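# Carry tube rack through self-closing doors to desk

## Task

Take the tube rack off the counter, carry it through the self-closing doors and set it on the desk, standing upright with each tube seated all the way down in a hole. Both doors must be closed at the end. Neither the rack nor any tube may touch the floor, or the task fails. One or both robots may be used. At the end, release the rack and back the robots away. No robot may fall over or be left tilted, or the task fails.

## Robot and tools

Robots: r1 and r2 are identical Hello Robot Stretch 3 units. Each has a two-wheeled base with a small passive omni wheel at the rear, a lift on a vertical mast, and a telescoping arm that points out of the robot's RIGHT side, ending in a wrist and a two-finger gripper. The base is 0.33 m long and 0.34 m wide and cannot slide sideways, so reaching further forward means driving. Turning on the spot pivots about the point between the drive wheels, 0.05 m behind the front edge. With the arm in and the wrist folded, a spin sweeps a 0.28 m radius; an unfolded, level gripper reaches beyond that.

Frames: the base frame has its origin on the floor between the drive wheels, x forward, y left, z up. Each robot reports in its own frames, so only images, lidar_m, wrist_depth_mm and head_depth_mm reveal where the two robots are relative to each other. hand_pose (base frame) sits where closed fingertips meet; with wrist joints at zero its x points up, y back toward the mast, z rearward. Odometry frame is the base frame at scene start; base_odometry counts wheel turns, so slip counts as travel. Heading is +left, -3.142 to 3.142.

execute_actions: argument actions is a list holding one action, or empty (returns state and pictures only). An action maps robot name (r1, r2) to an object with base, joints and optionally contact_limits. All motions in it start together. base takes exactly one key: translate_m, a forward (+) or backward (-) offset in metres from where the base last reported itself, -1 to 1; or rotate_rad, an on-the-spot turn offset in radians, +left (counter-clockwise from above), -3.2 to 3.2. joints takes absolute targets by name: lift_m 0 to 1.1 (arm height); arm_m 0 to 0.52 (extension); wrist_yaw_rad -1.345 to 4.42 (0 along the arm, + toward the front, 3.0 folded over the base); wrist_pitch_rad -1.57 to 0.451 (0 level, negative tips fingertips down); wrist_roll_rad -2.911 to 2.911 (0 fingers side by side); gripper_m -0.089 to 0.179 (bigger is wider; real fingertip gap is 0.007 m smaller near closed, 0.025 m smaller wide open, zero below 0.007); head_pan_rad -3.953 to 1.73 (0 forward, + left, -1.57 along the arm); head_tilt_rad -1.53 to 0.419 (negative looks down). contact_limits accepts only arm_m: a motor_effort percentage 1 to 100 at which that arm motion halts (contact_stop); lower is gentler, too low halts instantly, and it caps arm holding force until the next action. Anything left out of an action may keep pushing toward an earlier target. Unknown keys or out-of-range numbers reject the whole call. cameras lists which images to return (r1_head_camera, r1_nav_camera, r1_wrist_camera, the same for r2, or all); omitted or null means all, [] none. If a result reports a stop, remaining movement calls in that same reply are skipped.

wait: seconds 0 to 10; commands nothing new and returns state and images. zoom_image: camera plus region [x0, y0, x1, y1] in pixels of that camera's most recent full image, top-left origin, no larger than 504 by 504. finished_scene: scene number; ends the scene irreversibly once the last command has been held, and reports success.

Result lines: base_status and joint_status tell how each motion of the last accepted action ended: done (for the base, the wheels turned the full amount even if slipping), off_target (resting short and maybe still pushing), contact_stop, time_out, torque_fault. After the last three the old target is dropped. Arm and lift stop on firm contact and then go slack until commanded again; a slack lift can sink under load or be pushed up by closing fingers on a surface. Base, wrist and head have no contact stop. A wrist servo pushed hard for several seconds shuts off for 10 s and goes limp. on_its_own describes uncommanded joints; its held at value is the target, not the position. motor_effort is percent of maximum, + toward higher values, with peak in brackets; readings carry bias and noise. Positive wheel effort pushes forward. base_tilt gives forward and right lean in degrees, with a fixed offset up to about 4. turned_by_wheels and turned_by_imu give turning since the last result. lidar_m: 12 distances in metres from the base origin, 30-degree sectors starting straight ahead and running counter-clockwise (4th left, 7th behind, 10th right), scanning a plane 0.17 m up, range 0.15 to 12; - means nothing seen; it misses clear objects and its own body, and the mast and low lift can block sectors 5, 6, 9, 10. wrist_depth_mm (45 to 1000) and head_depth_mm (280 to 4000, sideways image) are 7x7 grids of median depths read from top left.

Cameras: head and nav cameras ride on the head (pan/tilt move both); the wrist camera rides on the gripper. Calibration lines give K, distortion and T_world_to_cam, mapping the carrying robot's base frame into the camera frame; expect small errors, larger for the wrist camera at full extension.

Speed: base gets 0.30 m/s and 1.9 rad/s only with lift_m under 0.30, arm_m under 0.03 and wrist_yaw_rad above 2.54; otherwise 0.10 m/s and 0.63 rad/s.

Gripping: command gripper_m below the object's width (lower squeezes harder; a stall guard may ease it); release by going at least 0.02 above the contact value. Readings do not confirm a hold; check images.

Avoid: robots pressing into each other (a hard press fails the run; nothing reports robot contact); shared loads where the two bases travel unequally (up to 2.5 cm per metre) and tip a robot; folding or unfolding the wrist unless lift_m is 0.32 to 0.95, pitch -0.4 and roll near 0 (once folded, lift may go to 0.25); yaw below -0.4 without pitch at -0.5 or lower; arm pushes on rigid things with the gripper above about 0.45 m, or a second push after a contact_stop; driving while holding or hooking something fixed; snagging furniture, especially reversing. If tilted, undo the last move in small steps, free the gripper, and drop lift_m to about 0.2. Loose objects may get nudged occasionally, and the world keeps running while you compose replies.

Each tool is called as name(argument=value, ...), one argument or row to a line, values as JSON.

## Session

execute_actions(
  actions=[],
)

Scene clock: 0.00 s.
r1.base_odometry: x=+0.000 y=+0.000 heading=+0.000 (m, m, rad; r1's odometry frame)
r1.turned_by_wheels: +0.000 (rad since the last result)
r1.turned_by_imu: +0.000 (rad since the last result)
r1.base_tilt: forward=+0.7 right=-1.4 (deg)
r1.lidar_m: 1.69 2.21 2.58 2.00 1.81 1.06 0.92 0.92 0.95 0.83 0.83 0.96
r1.head_depth_mm: 1499 1509 1520 1547 1579 1602 1638 / 1824 1843 1882 1921 1949 1993 2001 / 2214 2274 2284 2307 2315 2365 2215 / 2200 2236 2280 2264 2309 2282 2243 / 2156 2188 2187 2220 2190 2266 2217 / 2120 2135 2146 2131 2173 2203 2168 / 2074 2059 2076 2121 2151 2149 2138
r1.base_status: not commanded
r1.joint_positions: lift_m=+0.484 arm_m=-0.001 wrist_yaw_rad=+2.908 wrist_pitch_rad=-0.588 wrist_roll_rad=+0.001 gripper_m=+0.037 head_pan_rad=+0.017 head_tilt_rad=+0.014
r1.joint_status: not commanded
r1.motor_effort: left_wheel=+0 right_wheel=+0 lift_m=+28 arm_m=-1 wrist_yaw_rad=+0 wrist_pitch_rad=+4 wrist_roll_rad=+0 gripper_m=+0 head_pan_rad=+0 head_tilt_rad=+2 (%)
r1.hand_pose: x=+0.0251 y=+0.0503 z=+0.4608 quat_wxyz=(+0.283, +0.696, +0.125, +0.648) (m; r1's base frame)
r1.wrist_depth_mm: - - - - - - - / - - - - - - - / 956 - 982 981 983 975 964 / 819 - 838 830 839 827 822 / 709 712 747 718 724 715 737 / 633 634 - 635 633 639 642 / 566 583 - 578 568 568 570
r2.base_odometry: x=+0.000 y=+0.000 heading=+0.000 (m, m, rad; r2's odometry frame)
r2.turned_by_wheels: +0.000 (rad since the last result)
r2.turned_by_imu: +0.000 (rad since the last result)
r2.base_tilt: forward=+1.0 right=-1.7 (deg)
r2.lidar_m: 0.99 1.35 1.94 3.05 2.29 2.20 1.70 1.26 1.23 1.35 0.99 0.95
r2.head_depth_mm: 907 900 893 888 882 876 870 / 968 960 954 945 938 936 926 / 1037 1025 1018 1015 999 996 986 / 1116 1105 1094 1086 1073 1068 1061 / 1205 1192 1184 1170 1161 1152 1139 / 1309 1299 1287 1275 1261 1251 1241 / 1443 1433 1416 1393 1373 1361 1351
r2.base_status: not commanded
r2.joint_positions: lift_m=+0.315 arm_m=+0.002 wrist_yaw_rad=+2.974 wrist_pitch_rad=-0.627 wrist_roll_rad=+0.007 gripper_m=+0.037 head_pan_rad=-0.006 head_tilt_rad=+0.014
r2.joint_status: not commanded
r2.motor_effort: left_wheel=+0 right_wheel=+0 lift_m=+33 arm_m=+0 wrist_yaw_rad=+0 wrist_pitch_rad=+4 wrist_roll_rad=+0 gripper_m=+0 head_pan_rad=-1 head_tilt_rad=+1 (%)
r2.hand_pose: x=+0.0110 y=+0.0434 z=+0.2840 quat_wxyz=(+0.275, +0.691, +0.160, +0.650) (m; r2's base frame)
r2.wrist_depth_mm: - - - - - - - / 965 - 909 868 881 826 841 / 753 736 734 714 696 690 672 / 629 621 601 608 590 586 574 / 534 549 - 548 519 503 494 / 488 - - - - 448 442 / - - - - 406 401 398
pictures: r1_head_camera (sideways: a quarter turn clockwise sets it upright), r1_nav_camera (sideways: a quarter turn counterclockwise sets it upright), r1_wrist_camera, r2_head_camera (sideways: a quarter turn clockwise sets it upright), r2_nav_camera (sideways: a quarter turn counterclockwise sets it upright), r2_wrist_camera
camera_calibration (this result's frames):
r1_head_camera: T_world_to_cam=[[-0.0184206, 0.0303506, -0.99937, 1.3224], [-0.0259048, 0.999189, 0.0308226, -0.0393047], [0.999495, 0.0264562, -0.0176195, -0.0239725], [0, 0, 0, 1]] pos_world=[0.0473016, -0.000228587, 1.32235]
r1_nav_camera: T_world_to_cam=[[0.0217345, -0.0547969, 0.998261, -1.25511], [-0.015061, -0.998401, -0.0544767, 0.118359], [0.99965, -0.0138508, -0.022525, -0.0209062], [0, 0, 0, 1]] pos_world=[0.0499606, 0.0491038, 1.2589]
r1_wrist_camera: T_world_to_cam=[[0.960943, -0.276582, -0.00949942, -0.00885103], [-0.208288, -0.700211, -0.682877, 0.379508], [0.18222, 0.658185, -0.730471, 0.461957], [0, 0, 0, 1]] pos_world=[0.00337425, -0.040766, 0.59652]
r2_head_camera: T_world_to_cam=[[0.0652428, -0.025801, -0.997536, 1.31807], [-0.050121, 0.998319, -0.0290993, 0.043534], [0.99661, 0.051896, 0.0638399, -0.128333], [0, 0, 0, 1]] pos_world=[0.0440854, -0.00279331, 1.32429]
r2_nav_camera: T_world_to_cam=[[-0.0252606, 0.00877519, 0.999642, -1.26434], [-0.0126554, -0.999884, 0.00845752, 0.0467282], [0.999601, -0.0124372, 0.0253687, -0.0797562], [0, 0, 0, 1]] pos_world=[0.0483777, 0.0568257, 1.26552]
r2_wrist_camera: T_world_to_cam=[[0.991485, -0.126632, -0.0303723, 0.00763556], [-0.112096, -0.711227, -0.693967, 0.259748], [0.0662768, 0.691462, -0.719366, 0.333072], [0, 0, 0, 1]] pos_world=[-0.000528795, -0.0446002, 0.420089]
Images, in order (width x height): r1_head_camera 896x504, r1_nav_camera 672x504, r1_wrist_camera 644x364, r2_head_camera 896x504, r2_nav_camera 672x504, r2_wrist_camera 644x364.

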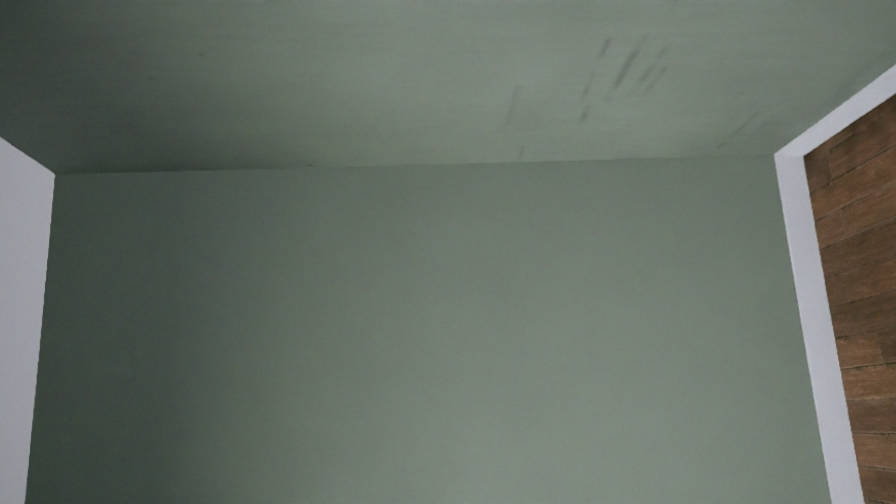

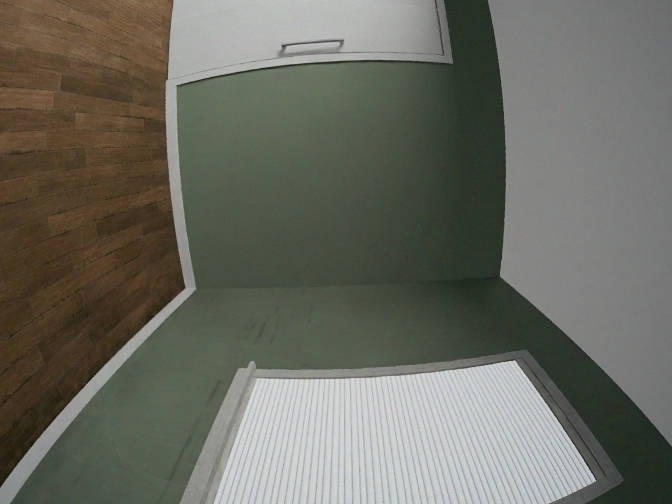

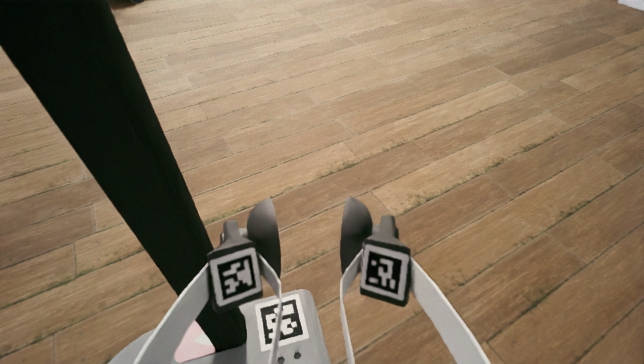

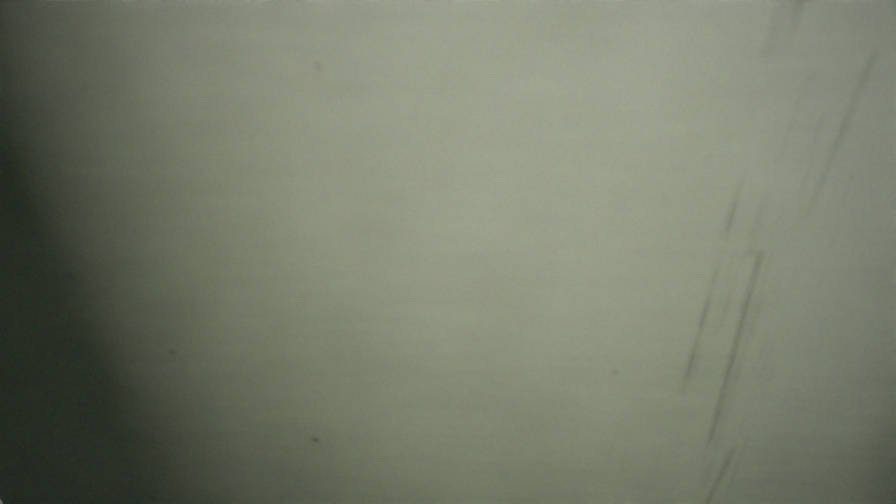

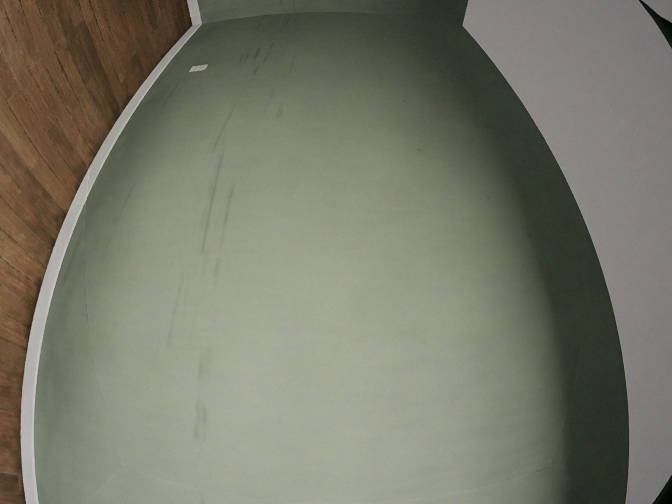

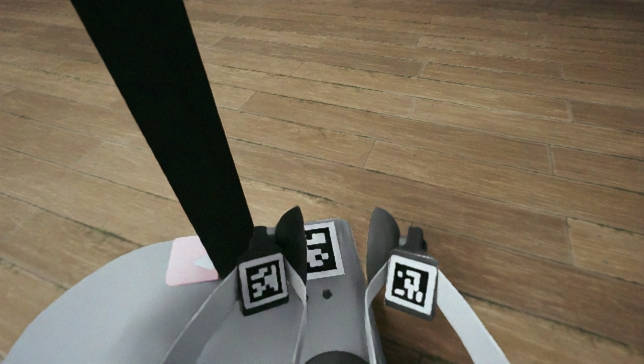

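Look around.

execute_actions(
  actions=[
    {"r1":{"joints":{"head_pan_rad":1.5,"head_tilt_rad":-0.4}},"r2":{"joints":{"head_pan_rad":1.6,"head_tilt_rad":-0.4}}},
  ],
  cameras=["r1_nav_camera","r2_nav_camera"],
)

execute_actions(
  actions=[
    {"r1":{"joints":{"head_pan_rad":-2.4}},"r2":{"joints":{"head_pan_rad":-2.6}}},
  ],
  cameras=["r1_nav_camera","r2_nav_camera"],
)

Scene clock: 5.87 s.
r1.base_odometry: x=+0.000 y=+0.000 heading=+0.000 (m, m, rad; r1's odometry frame)
r1.turned_by_wheels: +0.000 (rad since the last result)
r1.turned_by_imu: -0.001 (rad since the last result)
r1.base_tilt: forward=+0.8 right=-1.5 (deg)
r1.lidar_m: 1.69 2.21 2.58 1.99 1.82 1.06 0.92 0.92 0.95 0.82 0.83 0.96
r1.head_depth_mm: 3318 3459 3653 2862 2076 1671 1391 / 3795 3830 - 2924 2118 1673 1392 / 3866 3574 3674 2938 2131 1703 1391 / 3671 3341 3593 2962 2139 1704 1403 / 3573 3351 3462 2963 2154 1704 1412 / 3469 3463 3327 2676 2194 1724 1422 / 3344 3098 3216 2757 2181 1717 1411
r1.base_status: not commanded
r1.joint_positions: lift_m=+0.484 arm_m=-0.001 wrist_yaw_rad=+2.908 wrist_pitch_rad=-0.588 wrist_roll_rad=+0.001 gripper_m=+0.037 head_pan_rad=+1.493 head_tilt_rad=-0.395
r1.joint_status: all done
r1.motor_effort: left_wheel=+0(0) right_wheel=+0(0) lift_m=+27(27) arm_m=-1(1) wrist_yaw_rad=+0(0) wrist_pitch_rad=+4(4) wrist_roll_rad=+0(0) gripper_m=+0(0) head_pan_rad=+4(56) head_tilt_rad=-4(41) (%)
r1.hand_pose: x=+0.0251 y=+0.0503 z=+0.4608 quat_wxyz=(+0.283, +0.696, +0.125, +0.648) (m; r1's base frame)
r1.wrist_depth_mm: - - - - - - - / - - - - - - - / 947 - 977 975 948 958 972 / 828 - 825 816 841 829 834 / 714 715 735 718 732 710 724 / 635 645 - 639 638 639 635 / 568 584 - 575 575 578 580
r2.base_odometry: x=+0.000 y=+0.000 heading=+0.000 (m, m, rad; r2's odometry frame)
r2.turned_by_wheels: +0.000 (rad since the last result)
r2.turned_by_imu: +0.000 (rad since the last result)
r2.base_tilt: forward=+1.0 right=-1.7 (deg)
r2.lidar_m: 0.98 1.35 1.94 3.04 2.28 2.20 1.70 1.26 1.23 1.34 0.98 0.95
r2.head_depth_mm: 2535 2703 2849 2999 2337 1746 1384 / 2699 2876 3060 3193 2338 1744 1391 / 2888 3112 3250 3337 2367 1751 1390 / 3042 3314 3559 3590 2337 1751 1385 / 2978 3158 3386 3359 2357 1754 1389 / 2656 2801 2961 3069 2356 1754 1390 / 2344 2460 2600 2754 2337 1813 -
r2.base_status: not commanded
r2.joint_positions: lift_m=+0.315 arm_m=+0.002 wrist_yaw_rad=+2.974 wrist_pitch_rad=-0.627 wrist_roll_rad=+0.007 gripper_m=+0.037 head_pan_rad=+1.593 head_tilt_rad=-0.395
r2.joint_status: all done
r2.motor_effort: left_wheel=+0(0) right_wheel=+0(0) lift_m=+33(33) arm_m=+0(1) wrist_yaw_rad=+1(0) wrist_pitch_rad=+4(4) wrist_roll_rad=+0(0) gripper_m=+0(0) head_pan_rad=+3(31) head_tilt_rad=-2(22) (%)
r2.hand_pose: x=+0.0110 y=+0.0434 z=+0.2840 quat_wxyz=(+0.275, +0.691, +0.160, +0.650) (m; r2's base frame)
r2.wrist_depth_mm: - - - - - - - / 929 - 889 883 865 829 833 / 754 748 749 721 700 683 665 / 628 612 623 598 591 588 576 / 550 538 - 551 524 502 508 / 476 - - - - 445 442 / - - - - 410 397 396
pictures: r1_nav_camera (sideways: a quarter turn counterclockwise sets it upright), r2_nav_camera (sideways: a quarter turn counterclockwise sets it upright)
camera_calibration (this result's frames):
r1_nav_camera: T_world_to_cam=[[0.0874125, 0.410463, 0.907678, -1.13706], [0.991024, -0.128347, -0.0373987, 0.089963], [0.101147, 0.9028, -0.417997, 0.499317], [0, 0, 0, 1]] pos_world=[-0.0402665, 0.0274858, 1.24417]
r2_nav_camera: T_world_to_cam=[[-0.0168501, 0.374038, 0.92726, -1.16964], [0.999765, 0.0189728, 0.0105145, 0.0378796], [-0.0136599, 0.927219, -0.37427, 0.446615], [0, 0, 0, 1]] pos_world=[-0.0514786, 0.0226601, 1.25132]
Images, in order (width x height): r1_nav_camera 672x504, r2_nav_camera 672x504.

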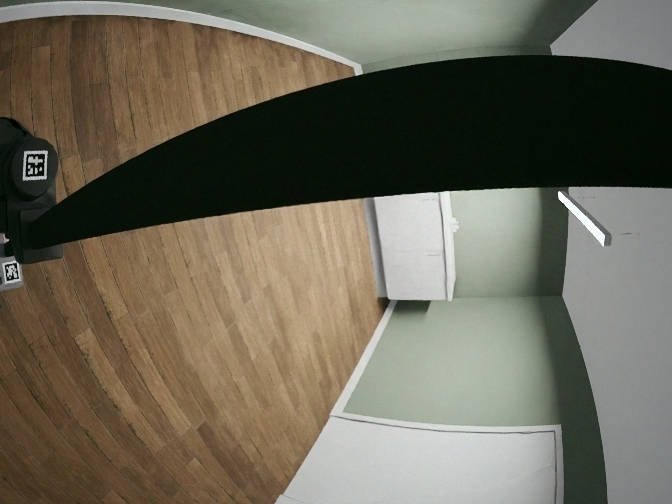

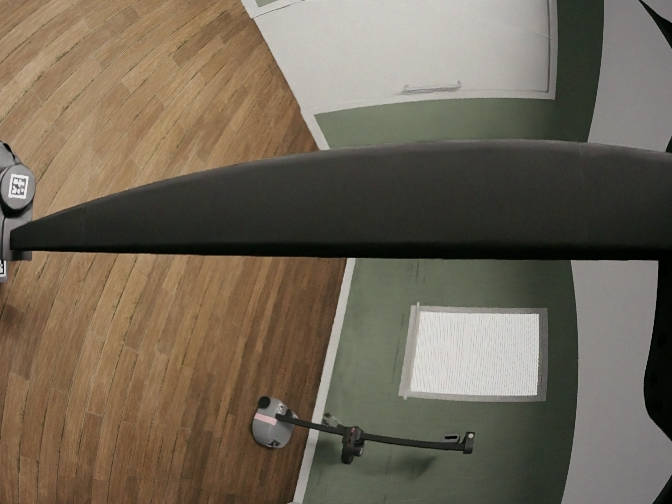

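Scene clock: 8.33 s.
r1.base_odometry: x=+0.000 y=+0.000 heading=+0.000 (m, m, rad; r1's odometry frame)
r1.turned_by_wheels: +0.000 (rad since the last result)
r1.turned_by_imu: -0.001 (rad since the last result)
r1.base_tilt: forward=+0.8 right=-1.4 (deg)
r1.lidar_m: 1.69 2.21 2.58 2.00 1.81 1.06 0.92 0.92 0.95 0.83 0.83 0.96
r1.head_depth_mm: 781 833 896 966 1050 1155 1260 / 810 866 936 1017 1118 1226 1319 / 848 909 986 1070 1181 1323 1385 / 882 958 1041 1149 1267 1414 1410 / 932 1013 1097 1218 1352 1530 1408 / 978 1063 1169 1282 1391 1492 1424 / 1009 1061 1118 1165 1220 1284 1330
r1.base_status: not commanded
r1.joint_positions: lift_m=+0.484 arm_m=-0.001 wrist_yaw_rad=+2.908 wrist_pitch_rad=-0.588 wrist_roll_rad=+0.001 gripper_m=+0.037 head_pan_rad=-2.393 head_tilt_rad=-0.395
r1.joint_status: all done
r1.motor_effort: left_wheel=+0(0) right_wheel=+0(0) lift_m=+28(27) arm_m=-1(1) wrist_yaw_rad=+0(0) wrist_pitch_rad=+4(5) wrist_roll_rad=+0(0) gripper_m=+0(0) head_pan_rad=-4(58) head_tilt_rad=-3(4) (%)
r1.hand_pose: x=+0.0251 y=+0.0503 z=+0.4608 quat_wxyz=(+0.283, +0.696, +0.125, +0.648) (m; r1's base frame)
r1.wrist_depth_mm: - - - - - - - / - - - - - - - / 964 - 966 967 978 973 965 / 831 - 837 837 828 835 817 / 724 716 735 729 730 720 724 / 632 631 - 639 633 636 640 / 568 581 - 581 577 573 570
r2.base_odometry: x=+0.000 y=+0.000 heading=+0.000 (m, m, rad; r2's odometry frame)
r2.turned_by_wheels: +0.000 (rad since the last result)
r2.turned_by_imu: +0.000 (rad since the last result)
r2.base_tilt: forward=+1.0 right=-1.6 (deg)
r2.lidar_m: 0.99 1.35 1.94 3.04 2.28 2.21 1.70 1.26 1.23 1.35 0.99 0.95
r2.head_depth_mm: 2040 2227 2237 1697 1887 1737 1393 / 1938 2084 2167 1584 1762 1741 1384 / 1831 1969 2048 1495 1639 1752 1389 / 1755 1863 1953 1407 1535 1671 1387 / 1671 1775 1866 1349 1452 1584 1383 / 1597 1691 1781 1285 1374 1495 1394 / 1521 1612 1701 1230 1310 1569 1396
r2.base_status: not commanded
r2.joint_positions: lift_m=+0.315 arm_m=+0.002 wrist_yaw_rad=+2.974 wrist_pitch_rad=-0.627 wrist_roll_rad=+0.007 gripper_m=+0.037 head_pan_rad=-2.593 head_tilt_rad=-0.395
r2.joint_status: all done
r2.motor_effort: left_wheel=+0(0) right_wheel=+0(0) lift_m=+33(33) arm_m=+0(0) wrist_yaw_rad=+1(0) wrist_pitch_rad=+4(4) wrist_roll_rad=+0(0) gripper_m=+0(0) head_pan_rad=-3(32) head_tilt_rad=-2(2) (%)
r2.hand_pose: x=+0.0110 y=+0.0434 z=+0.2840 quat_wxyz=(+0.275, +0.691, +0.160, +0.650) (m; r2's base frame)
r2.wrist_depth_mm: - - - - - - - / 938 - 893 857 866 815 829 / 762 739 736 707 694 699 676 / 637 619 601 593 593 582 579 / 535 540 - 551 525 506 505 / 477 - - - - 452 448 / - - - - 405 400 397
pictures: r1_nav_camera (sideways: a quarter turn counterclockwise sets it upright), r2_nav_camera (sideways: a quarter turn counterclockwise sets it upright)
camera_calibration (this result's frames):
r1_nav_camera: T_world_to_cam=[[-0.34245, -0.242982, 0.907572, -1.1343], [-0.642278, 0.76556, -0.0373858, 0.0999094], [-0.685717, -0.595716, -0.418228, 0.504417], [0, 0, 0, 1]] pos_world=[0.0216143, -0.0516133, 1.24416]
r2_nav_camera: T_world_to_cam=[[-0.315025, -0.202753, 0.927173, -1.16771], [-0.519108, 0.854644, 0.0105152, 0.0471439], [-0.794535, -0.47799, -0.374485, 0.451659], [0, 0, 0, 1]] pos_world=[0.0154748, -0.0611582, 1.25131]
Images, in order (width x height): r1_nav_camera 672x504, r2_nav_camera 672x504.

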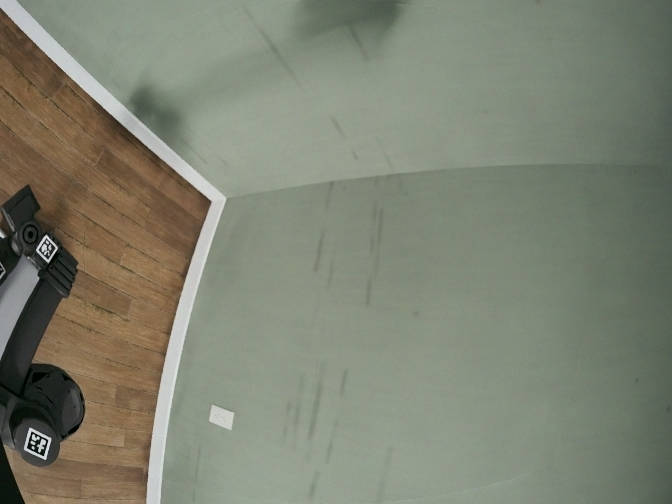

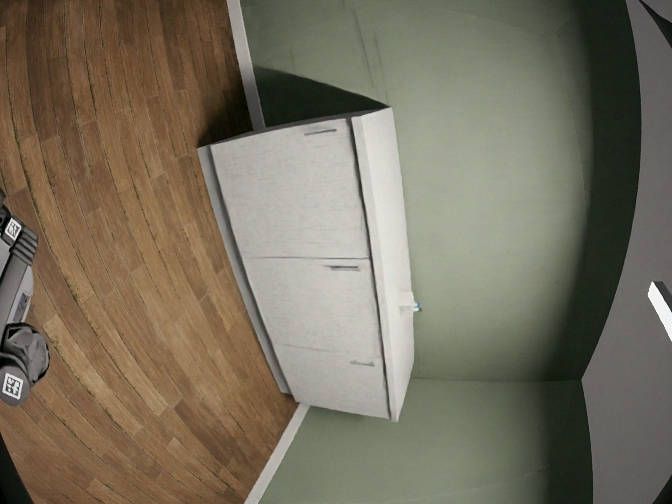

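execute_actions(
  actions=[
    {"r2":{"base":{"translate_m":-0.9},"joints":{"head_pan_rad":-1.57,"head_tilt_rad":-0.4}},"r1":{"base":{"rotate_rad":0.26},"joints":{"head_pan_rad":0.3,"head_tilt_rad":-0.3}}},
  ],
  cameras=["r1_nav_camera","r2_nav_camera"],
)

Scene clock: 31.37 s.
r1.base_odometry: x=+0.000 y=+0.000 heading=+0.260 (m, m, rad; r1's odometry frame)
r1.turned_by_wheels: +0.260 (rad since the last result)
r1.turned_by_imu: +0.256 (rad since the last result)
r1.base_tilt: forward=+0.8 right=-1.4 (deg)
r1.lidar_m: 2.21 2.30 2.60 3.28 1.30 0.95 0.92 0.96 0.86 0.83 0.86 1.18
r1.head_depth_mm: 1865 1990 2072 2256 2334 1847 1496 / 1924 2064 2186 2332 2404 1852 1490 / 1968 2106 2254 2389 2430 1860 1520 / 2022 2167 2295 2443 2446 1850 1507 / 2087 2206 2378 2521 2486 1861 1519 / 2136 2313 2463 2621 2493 1873 1523 / 2210 2377 2508 2784 2492 1887 1531
r1.base_status: done
r1.joint_positions: lift_m=+0.484 arm_m=-0.001 wrist_yaw_rad=+2.908 wrist_pitch_rad=-0.588 wrist_roll_rad=+0.001 gripper_m=+0.037 head_pan_rad=+0.293 head_tilt_rad=-0.310
r1.joint_status: all done
r1.motor_effort: left_wheel=-2(7) right_wheel=+3(4) lift_m=+28(28) arm_m=-1(2) wrist_yaw_rad=+0(0) wrist_pitch_rad=+4(4) wrist_roll_rad=+0(0) gripper_m=+0(0) head_pan_rad=+4(54) head_tilt_rad=+7(23) (%)
r1.hand_pose: x=+0.0251 y=+0.0503 z=+0.4608 quat_wxyz=(+0.283, +0.696, +0.125, +0.648) (m; r1's base frame)
r1.wrist_depth_mm: - - - - - - - / - - - - - - - / 984 - 963 973 979 979 978 / 825 - 832 814 835 826 836 / 718 710 744 721 728 722 724 / 638 633 - 637 642 635 636 / 574 586 - 585 577 576 576
r2.base_odometry: x=-0.900 y=+0.000 heading=+0.000 (m, m, rad; r2's odometry frame)
r2.turned_by_wheels: +0.000 (rad since the last result)
r2.turned_by_imu: -0.005 (rad since the last result)
r2.base_tilt: forward=+1.0 right=-1.6 (deg)
r2.lidar_m: 1.79 2.45 3.38 2.03 1.48 1.42 1.05 0.78 0.76 0.79 1.80 1.73
r2.head_depth_mm: 1174 1243 1319 1065 812 862 935 / 1239 1322 1404 1066 865 941 1023 / 1315 1398 1500 1066 940 1023 1125 / 1400 1502 1613 1066 1029 1131 1274 / 1494 1611 1736 1090 1127 1257 1387 / 1603 1728 1897 2085 2225 1750 1398 / 1729 1880 2005 2162 2226 1748 1389
r2.base_status: done
r2.joint_positions: lift_m=+0.315 arm_m=+0.002 wrist_yaw_rad=+2.974 wrist_pitch_rad=-0.627 wrist_roll_rad=+0.007 gripper_m=+0.037 head_pan_rad=-1.577 head_tilt_rad=-0.395
r2.joint_status: all done
r2.motor_effort: left_wheel=+0(3) right_wheel=+0(4) lift_m=+33(33) arm_m=+0(0) wrist_yaw_rad=+1(0) wrist_pitch_rad=+4(4) wrist_roll_rad=+0(0) gripper_m=+0(0) head_pan_rad=+4(29) head_tilt_rad=-2(2) (%)
r2.hand_pose: x=+0.0110 y=+0.0434 z=+0.2840 quat_wxyz=(+0.275, +0.691, +0.160, +0.650) (m; r2's base frame)
r2.wrist_depth_mm: - - - - - - - / 959 - 910 876 873 854 826 / 764 784 740 717 704 682 682 / 627 625 613 612 601 583 575 / 547 542 - 550 523 509 500 / 483 - - - - 454 444 / - - - - 402 401 400
pictures: r1_nav_camera (sideways: a quarter turn counterclockwise sets it upright), r2_nav_camera (sideways: a quarter turn counterclockwise sets it upright)
camera_calibration (this result's frames):
r1_nav_camera: T_world_to_cam=[[0.338972, 0.0445812, 0.93974, -1.18044], [0.242718, -0.969206, -0.0415712, 0.0999641], [0.908948, 0.242183, -0.339354, 0.392046], [0, 0, 0, 1]] pos_world=[0.0195237, 0.0545644, 1.24651]
r2_nav_camera: T_world_to_cam=[[0.00623993, -0.374787, 0.92709, -1.16956], [-0.999901, 0.00936482, 0.0105158, 0.0500758], [-0.0126232, -0.927064, -0.374691, 0.447158], [0, 0, 0, 1]] pos_world=[0.0630134, -0.0242599, 1.2513]
Images, in order (width x height): r1_nav_camera 672x504, r2_nav_camera 672x504.

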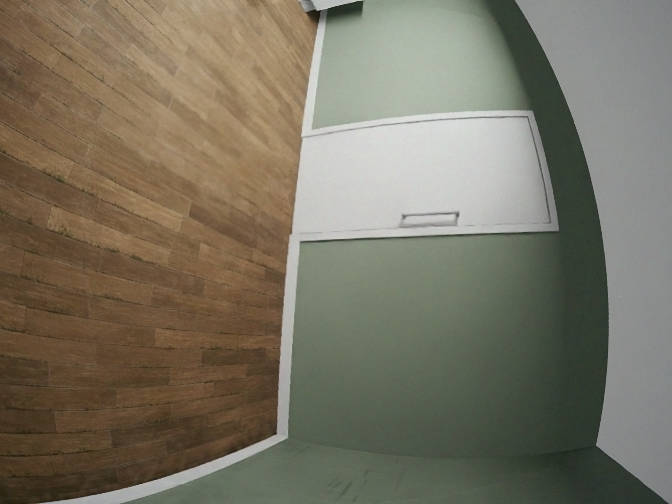

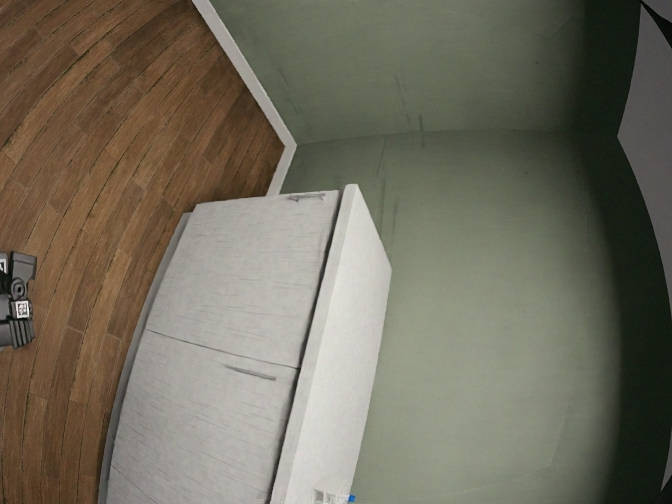

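execute_actions(
  actions=[
    {"r2":{"base":{"rotate_rad":-0.5},"joints":{"head_pan_rad":-1.9,"head_tilt_rad":-0.5}},"r1":{"base":{"rotate_rad":0.6},"joints":{"head_pan_rad":-0.3}}},
  ],
  cameras=["r1_nav_camera","r2_nav_camera"],
)

Scene clock: 42.47 s.
r1.base_odometry: x=+0.000 y=+0.000 heading=+0.860 (m, m, rad; r1's odometry frame)
r1.turned_by_wheels: +0.600 (rad since the last result)
r1.turned_by_imu: +0.597 (rad since the last result)
r1.base_tilt: forward=+0.7 right=-1.4 (deg)
r1.lidar_m: 2.36 2.53 2.71 1.21 0.94 0.92 0.98 0.84 0.83 0.88 1.29 2.21
r1.head_depth_mm: 1872 1990 2086 2251 2339 1829 1493 / 1902 2040 2176 2309 2377 1837 1492 / 1985 2099 2248 2402 2390 1864 1498 / 2016 2147 2326 2504 2440 1882 1509 / 2088 2187 2408 2618 2451 1878 1524 / 2190 2306 2485 2696 2467 1888 1522 / 2240 2388 2560 2812 2496 1912 1522
r1.base_status: done
r1.joint_positions: lift_m=+0.484 arm_m=-0.001 wrist_yaw_rad=+2.908 wrist_pitch_rad=-0.588 wrist_roll_rad=+0.001 gripper_m=+0.037 head_pan_rad=-0.293 head_tilt_rad=-0.309
r1.joint_status: all done
r1.motor_effort: left_wheel=-2(7) right_wheel=+3(4) lift_m=+27(27) arm_m=-1(2) wrist_yaw_rad=+0(1) wrist_pitch_rad=+4(4) wrist_roll_rad=+0(0) gripper_m=+1(0) head_pan_rad=-5(49) head_tilt_rad=+6(7) (%)
r1.hand_pose: x=+0.0251 y=+0.0503 z=+0.4608 quat_wxyz=(+0.283, +0.696, +0.125, +0.648) (m; r1's base frame)
r1.wrist_depth_mm: - - - - - - - / - - - - - - - / 886 - 972 984 986 - 981 / 819 - 827 832 833 834 843 / 716 704 740 717 726 720 731 / 630 636 - 637 634 636 635 / 563 583 - 586 574 569 569
r2.base_odometry: x=-0.900 y=+0.000 heading=-0.500 (m, m, rad; r2's odometry frame)
r2.turned_by_wheels: -0.500 (rad since the last result)
r2.turned_by_imu: -0.493 (rad since the last result)
r2.base_tilt: forward=+1.0 right=-1.7 (deg)
r2.lidar_m: 1.73 1.81 2.51 3.38 1.99 1.47 1.42 1.03 0.78 0.76 0.79 1.79
r2.head_depth_mm: 1300 1426 1406 935 1034 1188 1297 / 1268 1379 1419 913 995 1138 1295 / 1229 1343 1419 895 960 1096 1260 / 1196 1303 1365 869 929 1055 1233 / 1168 1276 1339 850 898 1019 1198 / 1140 1235 1300 849 870 984 1122 / 1113 1201 1270 852 838 945 1077
r2.base_status: done
r2.joint_positions: lift_m=+0.315 arm_m=+0.002 wrist_yaw_rad=+2.974 wrist_pitch_rad=-0.627 wrist_roll_rad=+0.007 gripper_m=+0.037 head_pan_rad=-1.893 head_tilt_rad=-0.494
r2.joint_status: all done
r2.motor_effort: left_wheel=+2(6) right_wheel=-3(6) lift_m=+33(33) arm_m=+0(0) wrist_yaw_rad=+1(1) wrist_pitch_rad=+4(4) wrist_roll_rad=+0(0) gripper_m=+1(0) head_pan_rad=-2(19) head_tilt_rad=-2(11) (%)
r2.hand_pose: x=+0.0110 y=+0.0434 z=+0.2840 quat_wxyz=(+0.275, +0.691, +0.160, +0.650) (m; r2's base frame)
r2.wrist_depth_mm: - - - - - - - / 950 - 918 864 870 826 810 / 765 740 734 710 695 684 685 / 635 622 609 598 597 580 575 / 540 552 - 548 528 503 505 / 487 - - - - 452 445 / - - - - 406 401 395
pictures: r1_nav_camera (sideways: a quarter turn counterclockwise sets it upright), r2_nav_camera (sideways: a quarter turn counterclockwise sets it upright)
camera_calibration (this result's frames):
r1_nav_camera: T_world_to_cam=[[0.307093, -0.150202, 0.939752, -1.18026], [-0.333449, -0.941851, -0.0415729, 0.103481], [0.891351, -0.300592, -0.33932, 0.39211], [0, 0, 0, 1]] pos_world=[0.0474486, 0.038051, 1.24651]
r2_nav_camera: T_world_to_cam=[[-0.138811, -0.443056, 0.885682, -1.11465], [-0.947869, 0.318478, 0.0107589, 0.0494434], [-0.286837, -0.838018, -0.464167, 0.565264], [0, 0, 0, 1]] pos_world=[0.0542794, -0.0358964, 1.24907]
Images, in order (width x height): r1_nav_camera 672x504, r2_nav_camera 672x504.

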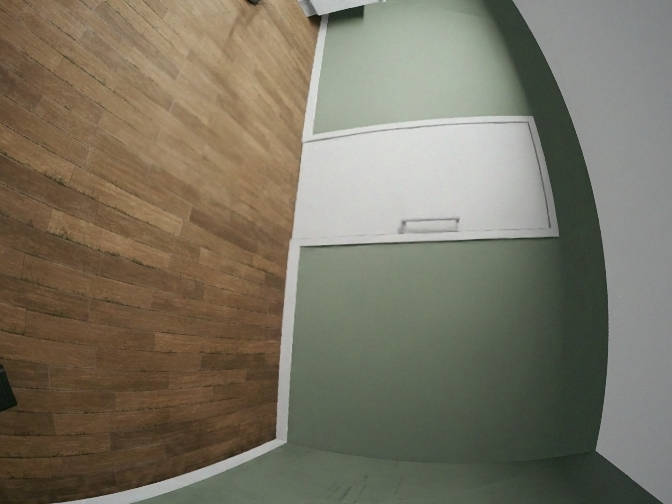

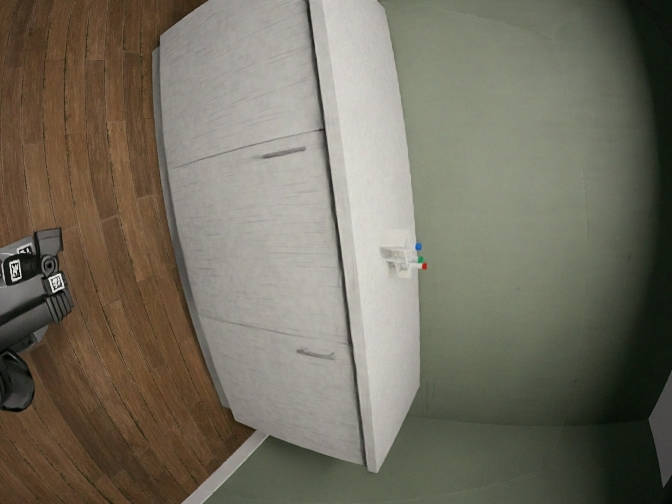

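execute_actions(
  actions=[
    {"r2":{"base":{"rotate_rad":0.64}},"r1":{"base":{"rotate_rad":0.22}}},
  ],
  cameras=[],
)

execute_actions(
  actions=[
    {"r2":{"base":{"translate_m":-0.5}},"r1":{"base":{"translate_m":1.0}}},
  ],
  cameras=[],
)

execute_actions(
  actions=[
    {"r2":{"base":{"rotate_rad":-0.64},"joints":{"head_pan_rad":-1.57,"head_tilt_rad":-0.55,"lift_m":0.9}},"r1":{"base":{"translate_m":1.0},"joints":{"head_pan_rad":-0.8}}},
  ],
  cameras=["r1_nav_camera","r2_head_camera"],
)

Scene clock: 53.60 s.
r1.base_odometry: x=+0.000 y=+0.000 heading=+1.080 (m, m, rad; r1's odometry frame)
r1.turned_by_wheels: +0.220 (rad since the last result)
r1.turned_by_imu: +0.218 (rad since the last result)
r1.base_tilt: forward=+0.8 right=-1.5 (deg)
r1.lidar_m: 2.63 2.61 1.72 1.04 0.92 0.93 0.93 0.83 0.83 0.98 1.81 2.22
r1.head_depth_mm: 1947 2075 2164 2319 2403 1841 1491 / 2049 2149 2317 2436 2416 1825 1498 / 2147 2229 2441 2632 2447 1854 1500 / 2258 2412 2540 2778 2437 1879 1514 / 2351 2542 2746 2989 2475 1867 1515 / 2511 2672 2940 3153 2466 1878 1507 / 2659 2899 3170 3295 2525 1891 1533
r1.base_status: done
r1.joint_positions: lift_m=+0.484 arm_m=-0.001 wrist_yaw_rad=+2.908 wrist_pitch_rad=-0.588 wrist_roll_rad=+0.001 gripper_m=+0.037 head_pan_rad=-0.293 head_tilt_rad=-0.309
r1.joint_status: not commanded
r1.motor_effort: left_wheel=-2(7) right_wheel=+2(4) lift_m=+28(27) arm_m=-2(1) wrist_yaw_rad=+0(0) wrist_pitch_rad=+5(4) wrist_roll_rad=+0(0) gripper_m=+1(0) head_pan_rad=-5(4) head_tilt_rad=+7(6) (%)
r1.hand_pose: x=+0.0251 y=+0.0503 z=+0.4608 quat_wxyz=(+0.283, +0.696, +0.125, +0.648) (m; r1's base frame)
r1.wrist_depth_mm: - 987 - - - - - / - - - - - - - / 829 - 990 970 972 993 - / 821 - 829 824 837 826 837 / 717 704 729 721 714 731 728 / 632 630 - 634 643 634 635 / 572 578 - 585 569 574 573
r2.base_odometry: x=-0.900 y=+0.000 heading=+0.140 (m, m, rad; r2's odometry frame)
r2.turned_by_wheels: +0.640 (rad since the last result)
r2.turned_by_imu: +0.631 (rad since the last result)
r2.base_tilt: forward=+1.0 right=-1.7 (deg)
r2.lidar_m: 1.88 2.64 3.38 1.79 1.43 1.42 0.94 0.76 0.76 0.83 1.75 1.73
r2.head_depth_mm: 1118 1212 1286 844 836 928 1045 / 1161 1257 1314 845 879 988 1137 / 1206 1308 1370 887 942 1061 1233 / 1262 1370 1415 920 1000 1137 1262 / 1315 1430 1422 963 1067 1229 1298 / 1375 1509 1623 1029 1149 1335 1301 / 1433 1578 1764 1090 1980 1582 1298
r2.base_status: done
r2.joint_positions: lift_m=+0.315 arm_m=+0.002 wrist_yaw_rad=+2.974 wrist_pitch_rad=-0.627 wrist_roll_rad=+0.007 gripper_m=+0.037 head_pan_rad=-1.893 head_tilt_rad=-0.494
r2.joint_status: not commanded
r2.motor_effort: left_wheel=-2(4) right_wheel=+3(7) lift_m=+33(33) arm_m=+0(0) wrist_yaw_rad=+1(0) wrist_pitch_rad=+4(4) wrist_roll_rad=+0(0) gripper_m=+0(1) head_pan_rad=-2(3) head_tilt_rad=-2(3) (%)
r2.hand_pose: x=+0.0110 y=+0.0434 z=+0.2840 quat_wxyz=(+0.275, +0.691, +0.160, +0.650) (m; r2's base frame)
r2.wrist_depth_mm: - - - - - - - / 959 - 895 869 861 834 823 / 761 761 710 704 692 699 674 / 644 618 604 604 589 584 570 / 551 550 - 546 532 507 498 / 487 - - - - 447 436 / - - - - 407 401 399
pictures: none
No camera images: the call's "cameras" was empty. Leave "cameras" out to get every camera's image.

Scene clock: 64.57 s.
r1.base_odometry: x=+0.472 y=+0.882 heading=+1.080 (m, m, rad; r1's odometry frame)
r1.turned_by_wheels: +0.000 (rad since the last result)
r1.turned_by_imu: +0.007 (rad since the last result)
r1.base_tilt: forward=+0.8 right=-1.4 (deg)
r1.lidar_m: 1.83 2.11 2.56 1.78 1.59 1.59 1.76 1.56 1.56 1.74 1.53 1.55
r1.head_depth_mm: 1343 1413 1496 1603 1714 1771 1487 / 1407 1494 1589 1690 1835 1854 1507 / 1476 1580 1669 1802 1914 1843 1506 / 1554 1656 1783 1898 2060 1861 1506 / 1661 1770 1895 2053 2215 1880 1510 / 1755 1883 2041 2236 2355 1872 1522 / 1852 1999 2186 2360 2518 1903 1540
r1.base_status: done
r1.joint_positions: lift_m=+0.484 arm_m=-0.001 wrist_yaw_rad=+2.908 wrist_pitch_rad=-0.588 wrist_roll_rad=+0.001 gripper_m=+0.037 head_pan_rad=-0.293 head_tilt_rad=-0.309
r1.joint_status: not commanded
r1.motor_effort: left_wheel=-2(3) right_wheel=+2(5) lift_m=+27(28) arm_m=-1(1) wrist_yaw_rad=+1(0) wrist_pitch_rad=+5(4) wrist_roll_rad=+0(0) gripper_m=+0(0) head_pan_rad=-4(5) head_tilt_rad=+7(7) (%)
r1.hand_pose: x=+0.0251 y=+0.0503 z=+0.4608 quat_wxyz=(+0.283, +0.696, +0.125, +0.648) (m; r1's base frame)
r1.wrist_depth_mm: - - - - - - - / - - - - - - - / 968 - 989 980 965 973 978 / 810 - 818 828 824 840 825 / 721 706 737 727 734 724 725 / 630 638 - 641 635 633 643 / 574 578 - 584 569 573 572
r2.base_odometry: x=-1.395 y=-0.070 heading=+0.140 (m, m, rad; r2's odometry frame)
r2.turned_by_wheels: +0.000 (rad since the last result)
r2.turned_by_imu: -0.003 (rad since the last result)
r2.base_tilt: forward=+1.0 right=-1.7 (deg)
r2.lidar_m: 2.31 2.14 2.69 1.30 1.04 1.03 0.55 0.44 0.44 0.49 0.75 2.13
r2.head_depth_mm: 867 935 1015 845 605 505 587 / 900 972 1063 719 603 550 629 / 935 1014 1105 719 606 592 679 / 972 1062 1152 849 605 636 735 / 1014 1107 1192 851 631 687 805 / 1061 1166 1248 852 659 748 888 / 1111 1223 1300 852 691 814 990
r2.base_status: done
r2.joint_positions: lift_m=+0.315 arm_m=+0.002 wrist_yaw_rad=+2.974 wrist_pitch_rad=-0.627 wrist_roll_rad=+0.007 gripper_m=+0.037 head_pan_rad=-1.893 head_tilt_rad=-0.494
r2.joint_status: not commanded
r2.motor_effort: left_wheel=-1(5) right_wheel=+2(3) lift_m=+33(33) arm_m=-1(0) wrist_yaw_rad=+1(0) wrist_pitch_rad=+4(4) wrist_roll_rad=+0(0) gripper_m=+0(0) head_pan_rad=-2(2) head_tilt_rad=-3(3) (%)
r2.hand_pose: x=+0.0110 y=+0.0434 z=+0.2840 quat_wxyz=(+0.275, +0.691, +0.160, +0.650) (m; r2's base frame)
r2.wrist_depth_mm: 832 - - - - - - / 857 - 902 871 885 849 819 / 762 737 718 720 706 694 686 / 643 611 615 598 607 576 567 / 553 550 - 546 518 507 505 / 486 - - - - 444 442 / - - - - 402 403 397
pictures: none
No camera images: the call's "cameras" was empty. Leave "cameras" out to get every camera's image.

Scene clock: 75.53 s.
r1.base_odometry: x=+0.944 y=+1.763 heading=+1.079 (m, m, rad; r1's odometry frame)
r1.turned_by_wheels: +0.000 (rad since the last result)
r1.turned_by_imu: +0.007 (rad since the last result)
r1.base_tilt: forward=+0.8 right=-1.5 (deg)
r1.lidar_m: 1.06 1.20 1.20 2.19 2.26 2.26 2.59 2.31 1.60 0.99 0.88 0.89
r1.head_depth_mm: 734 783 835 898 963 1044 1141 / 741 787 840 896 972 1045 1141 / 742 788 840 904 971 1057 1150 / 742 794 845 904 979 1058 1166 / 747 799 847 907 982 1065 1153 / 750 793 848 905 983 1064 1175 / 742 796 855 920 989 1073 1186
r1.base_status: done
r1.joint_positions: lift_m=+0.484 arm_m=-0.001 wrist_yaw_rad=+2.908 wrist_pitch_rad=-0.588 wrist_roll_rad=+0.001 gripper_m=+0.037 head_pan_rad=-0.793 head_tilt_rad=-0.309
r1.joint_status: all done
r1.motor_effort: left_wheel=-2(3) right_wheel=+2(4) lift_m=+28(27) arm_m=-2(1) wrist_yaw_rad=+0(0) wrist_pitch_rad=+4(4) wrist_roll_rad=+0(0) gripper_m=-1(0) head_pan_rad=-5(43) head_tilt_rad=+6(6) (%)
r1.hand_pose: x=+0.0251 y=+0.0503 z=+0.4608 quat_wxyz=(+0.283, +0.696, +0.125, +0.648) (m; r1's base frame)
r1.wrist_depth_mm: - - - - - - - / - - - - - - - / 976 - 986 968 973 985 966 / 808 - 821 821 836 837 822 / 711 705 736 723 734 724 717 / 633 641 - 642 642 636 644 / 569 587 - 584 565 574 570
r2.base_odometry: x=-1.395 y=-0.070 heading=-0.500 (m, m, rad; r2's odometry frame)
r2.turned_by_wheels: -0.640 (rad since the last result)
r2.turned_by_imu: -0.632 (rad since the last result)
r2.base_tilt: forward=+1.0 right=-1.6 (deg)
r2.lidar_m: 2.13 2.22 3.08 1.29 1.44 1.06 1.03 0.60 0.45 0.44 0.46 0.66
r2.head_depth_mm: 878 965 1051 768 566 563 - / 882 969 1055 768 568 581 - / 889 977 1045 769 566 601 - / 897 982 1060 769 568 605 - / 901 990 1064 689 568 616 - / 904 995 1068 689 569 631 753 / 911 1003 1080 772 570 642 773
r2.base_status: done
r2.joint_positions: lift_m=+0.900 arm_m=+0.002 wrist_yaw_rad=+2.974 wrist_pitch_rad=-0.628 wrist_roll_rad=+0.007 gripper_m=+0.037 head_pan_rad=-1.577 head_tilt_rad=-0.543
r2.joint_status: all done
r2.motor_effort: left_wheel=+2(5) right_wheel=-3(6) lift_m=+42(44) arm_m=+0(0) wrist_yaw_rad=+0(0) wrist_pitch_rad=+4(4) wrist_roll_rad=+0(0) gripper_m=+0(0) head_pan_rad=+3(22) head_tilt_rad=-3(5) (%)
r2.hand_pose: x=+0.0110 y=+0.0434 z=+0.8684 quat_wxyz=(+0.275, +0.691, +0.160, +0.650) (m; r2's base frame)
r2.wrist_depth_mm: - - - - - - - / - - - - - - - / - - - - - - - / - - - - - - - / - - - - - - - / - - - - - - - / - - 968 962 943 960 950
pictures: r1_nav_camera (sideways: a quarter turn counterclockwise sets it upright), r2_head_camera (sideways: a quarter turn clockwise sets it upright)
camera_calibration (this result's frames):
r1_nav_camera: T_world_to_cam=[[0.197403, -0.278931, 0.939803, -1.17966], [-0.744137, -0.666732, -0.0415801, 0.105996], [0.638195, -0.691134, -0.339177, 0.393468], [0, 0, 0, 1]] pos_world=[0.0606346, 0.0135662, 1.24651]
r2_head_camera: T_world_to_cam=[[-0.0225131, 0.472365, -0.881115, 1.16634], [0.998384, 0.0566225, 0.00484587, -0.00706377], [0.05218, -0.879582, -0.472877, 0.576021], [0, 0, 0, 1]] pos_world=[0.00325363, -0.0438824, 1.3001]
Images, in order (width x height): r1_nav_camera 672x504, r2_head_camera 896x504.

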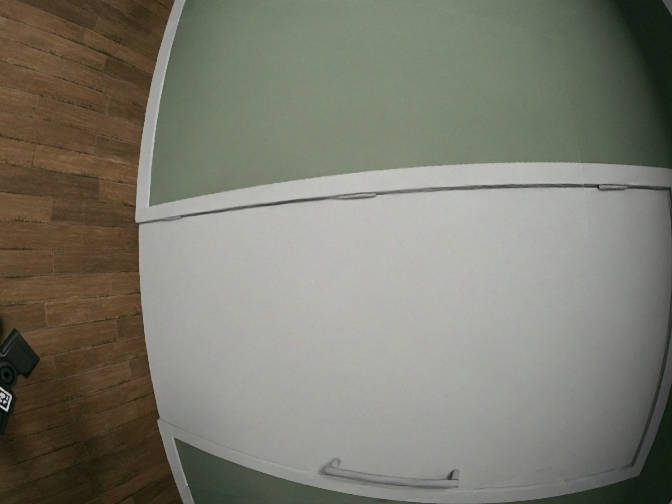

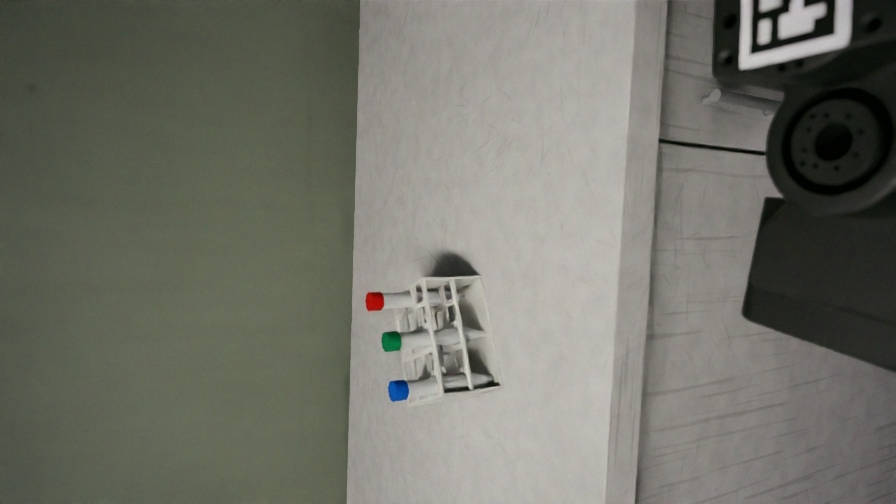

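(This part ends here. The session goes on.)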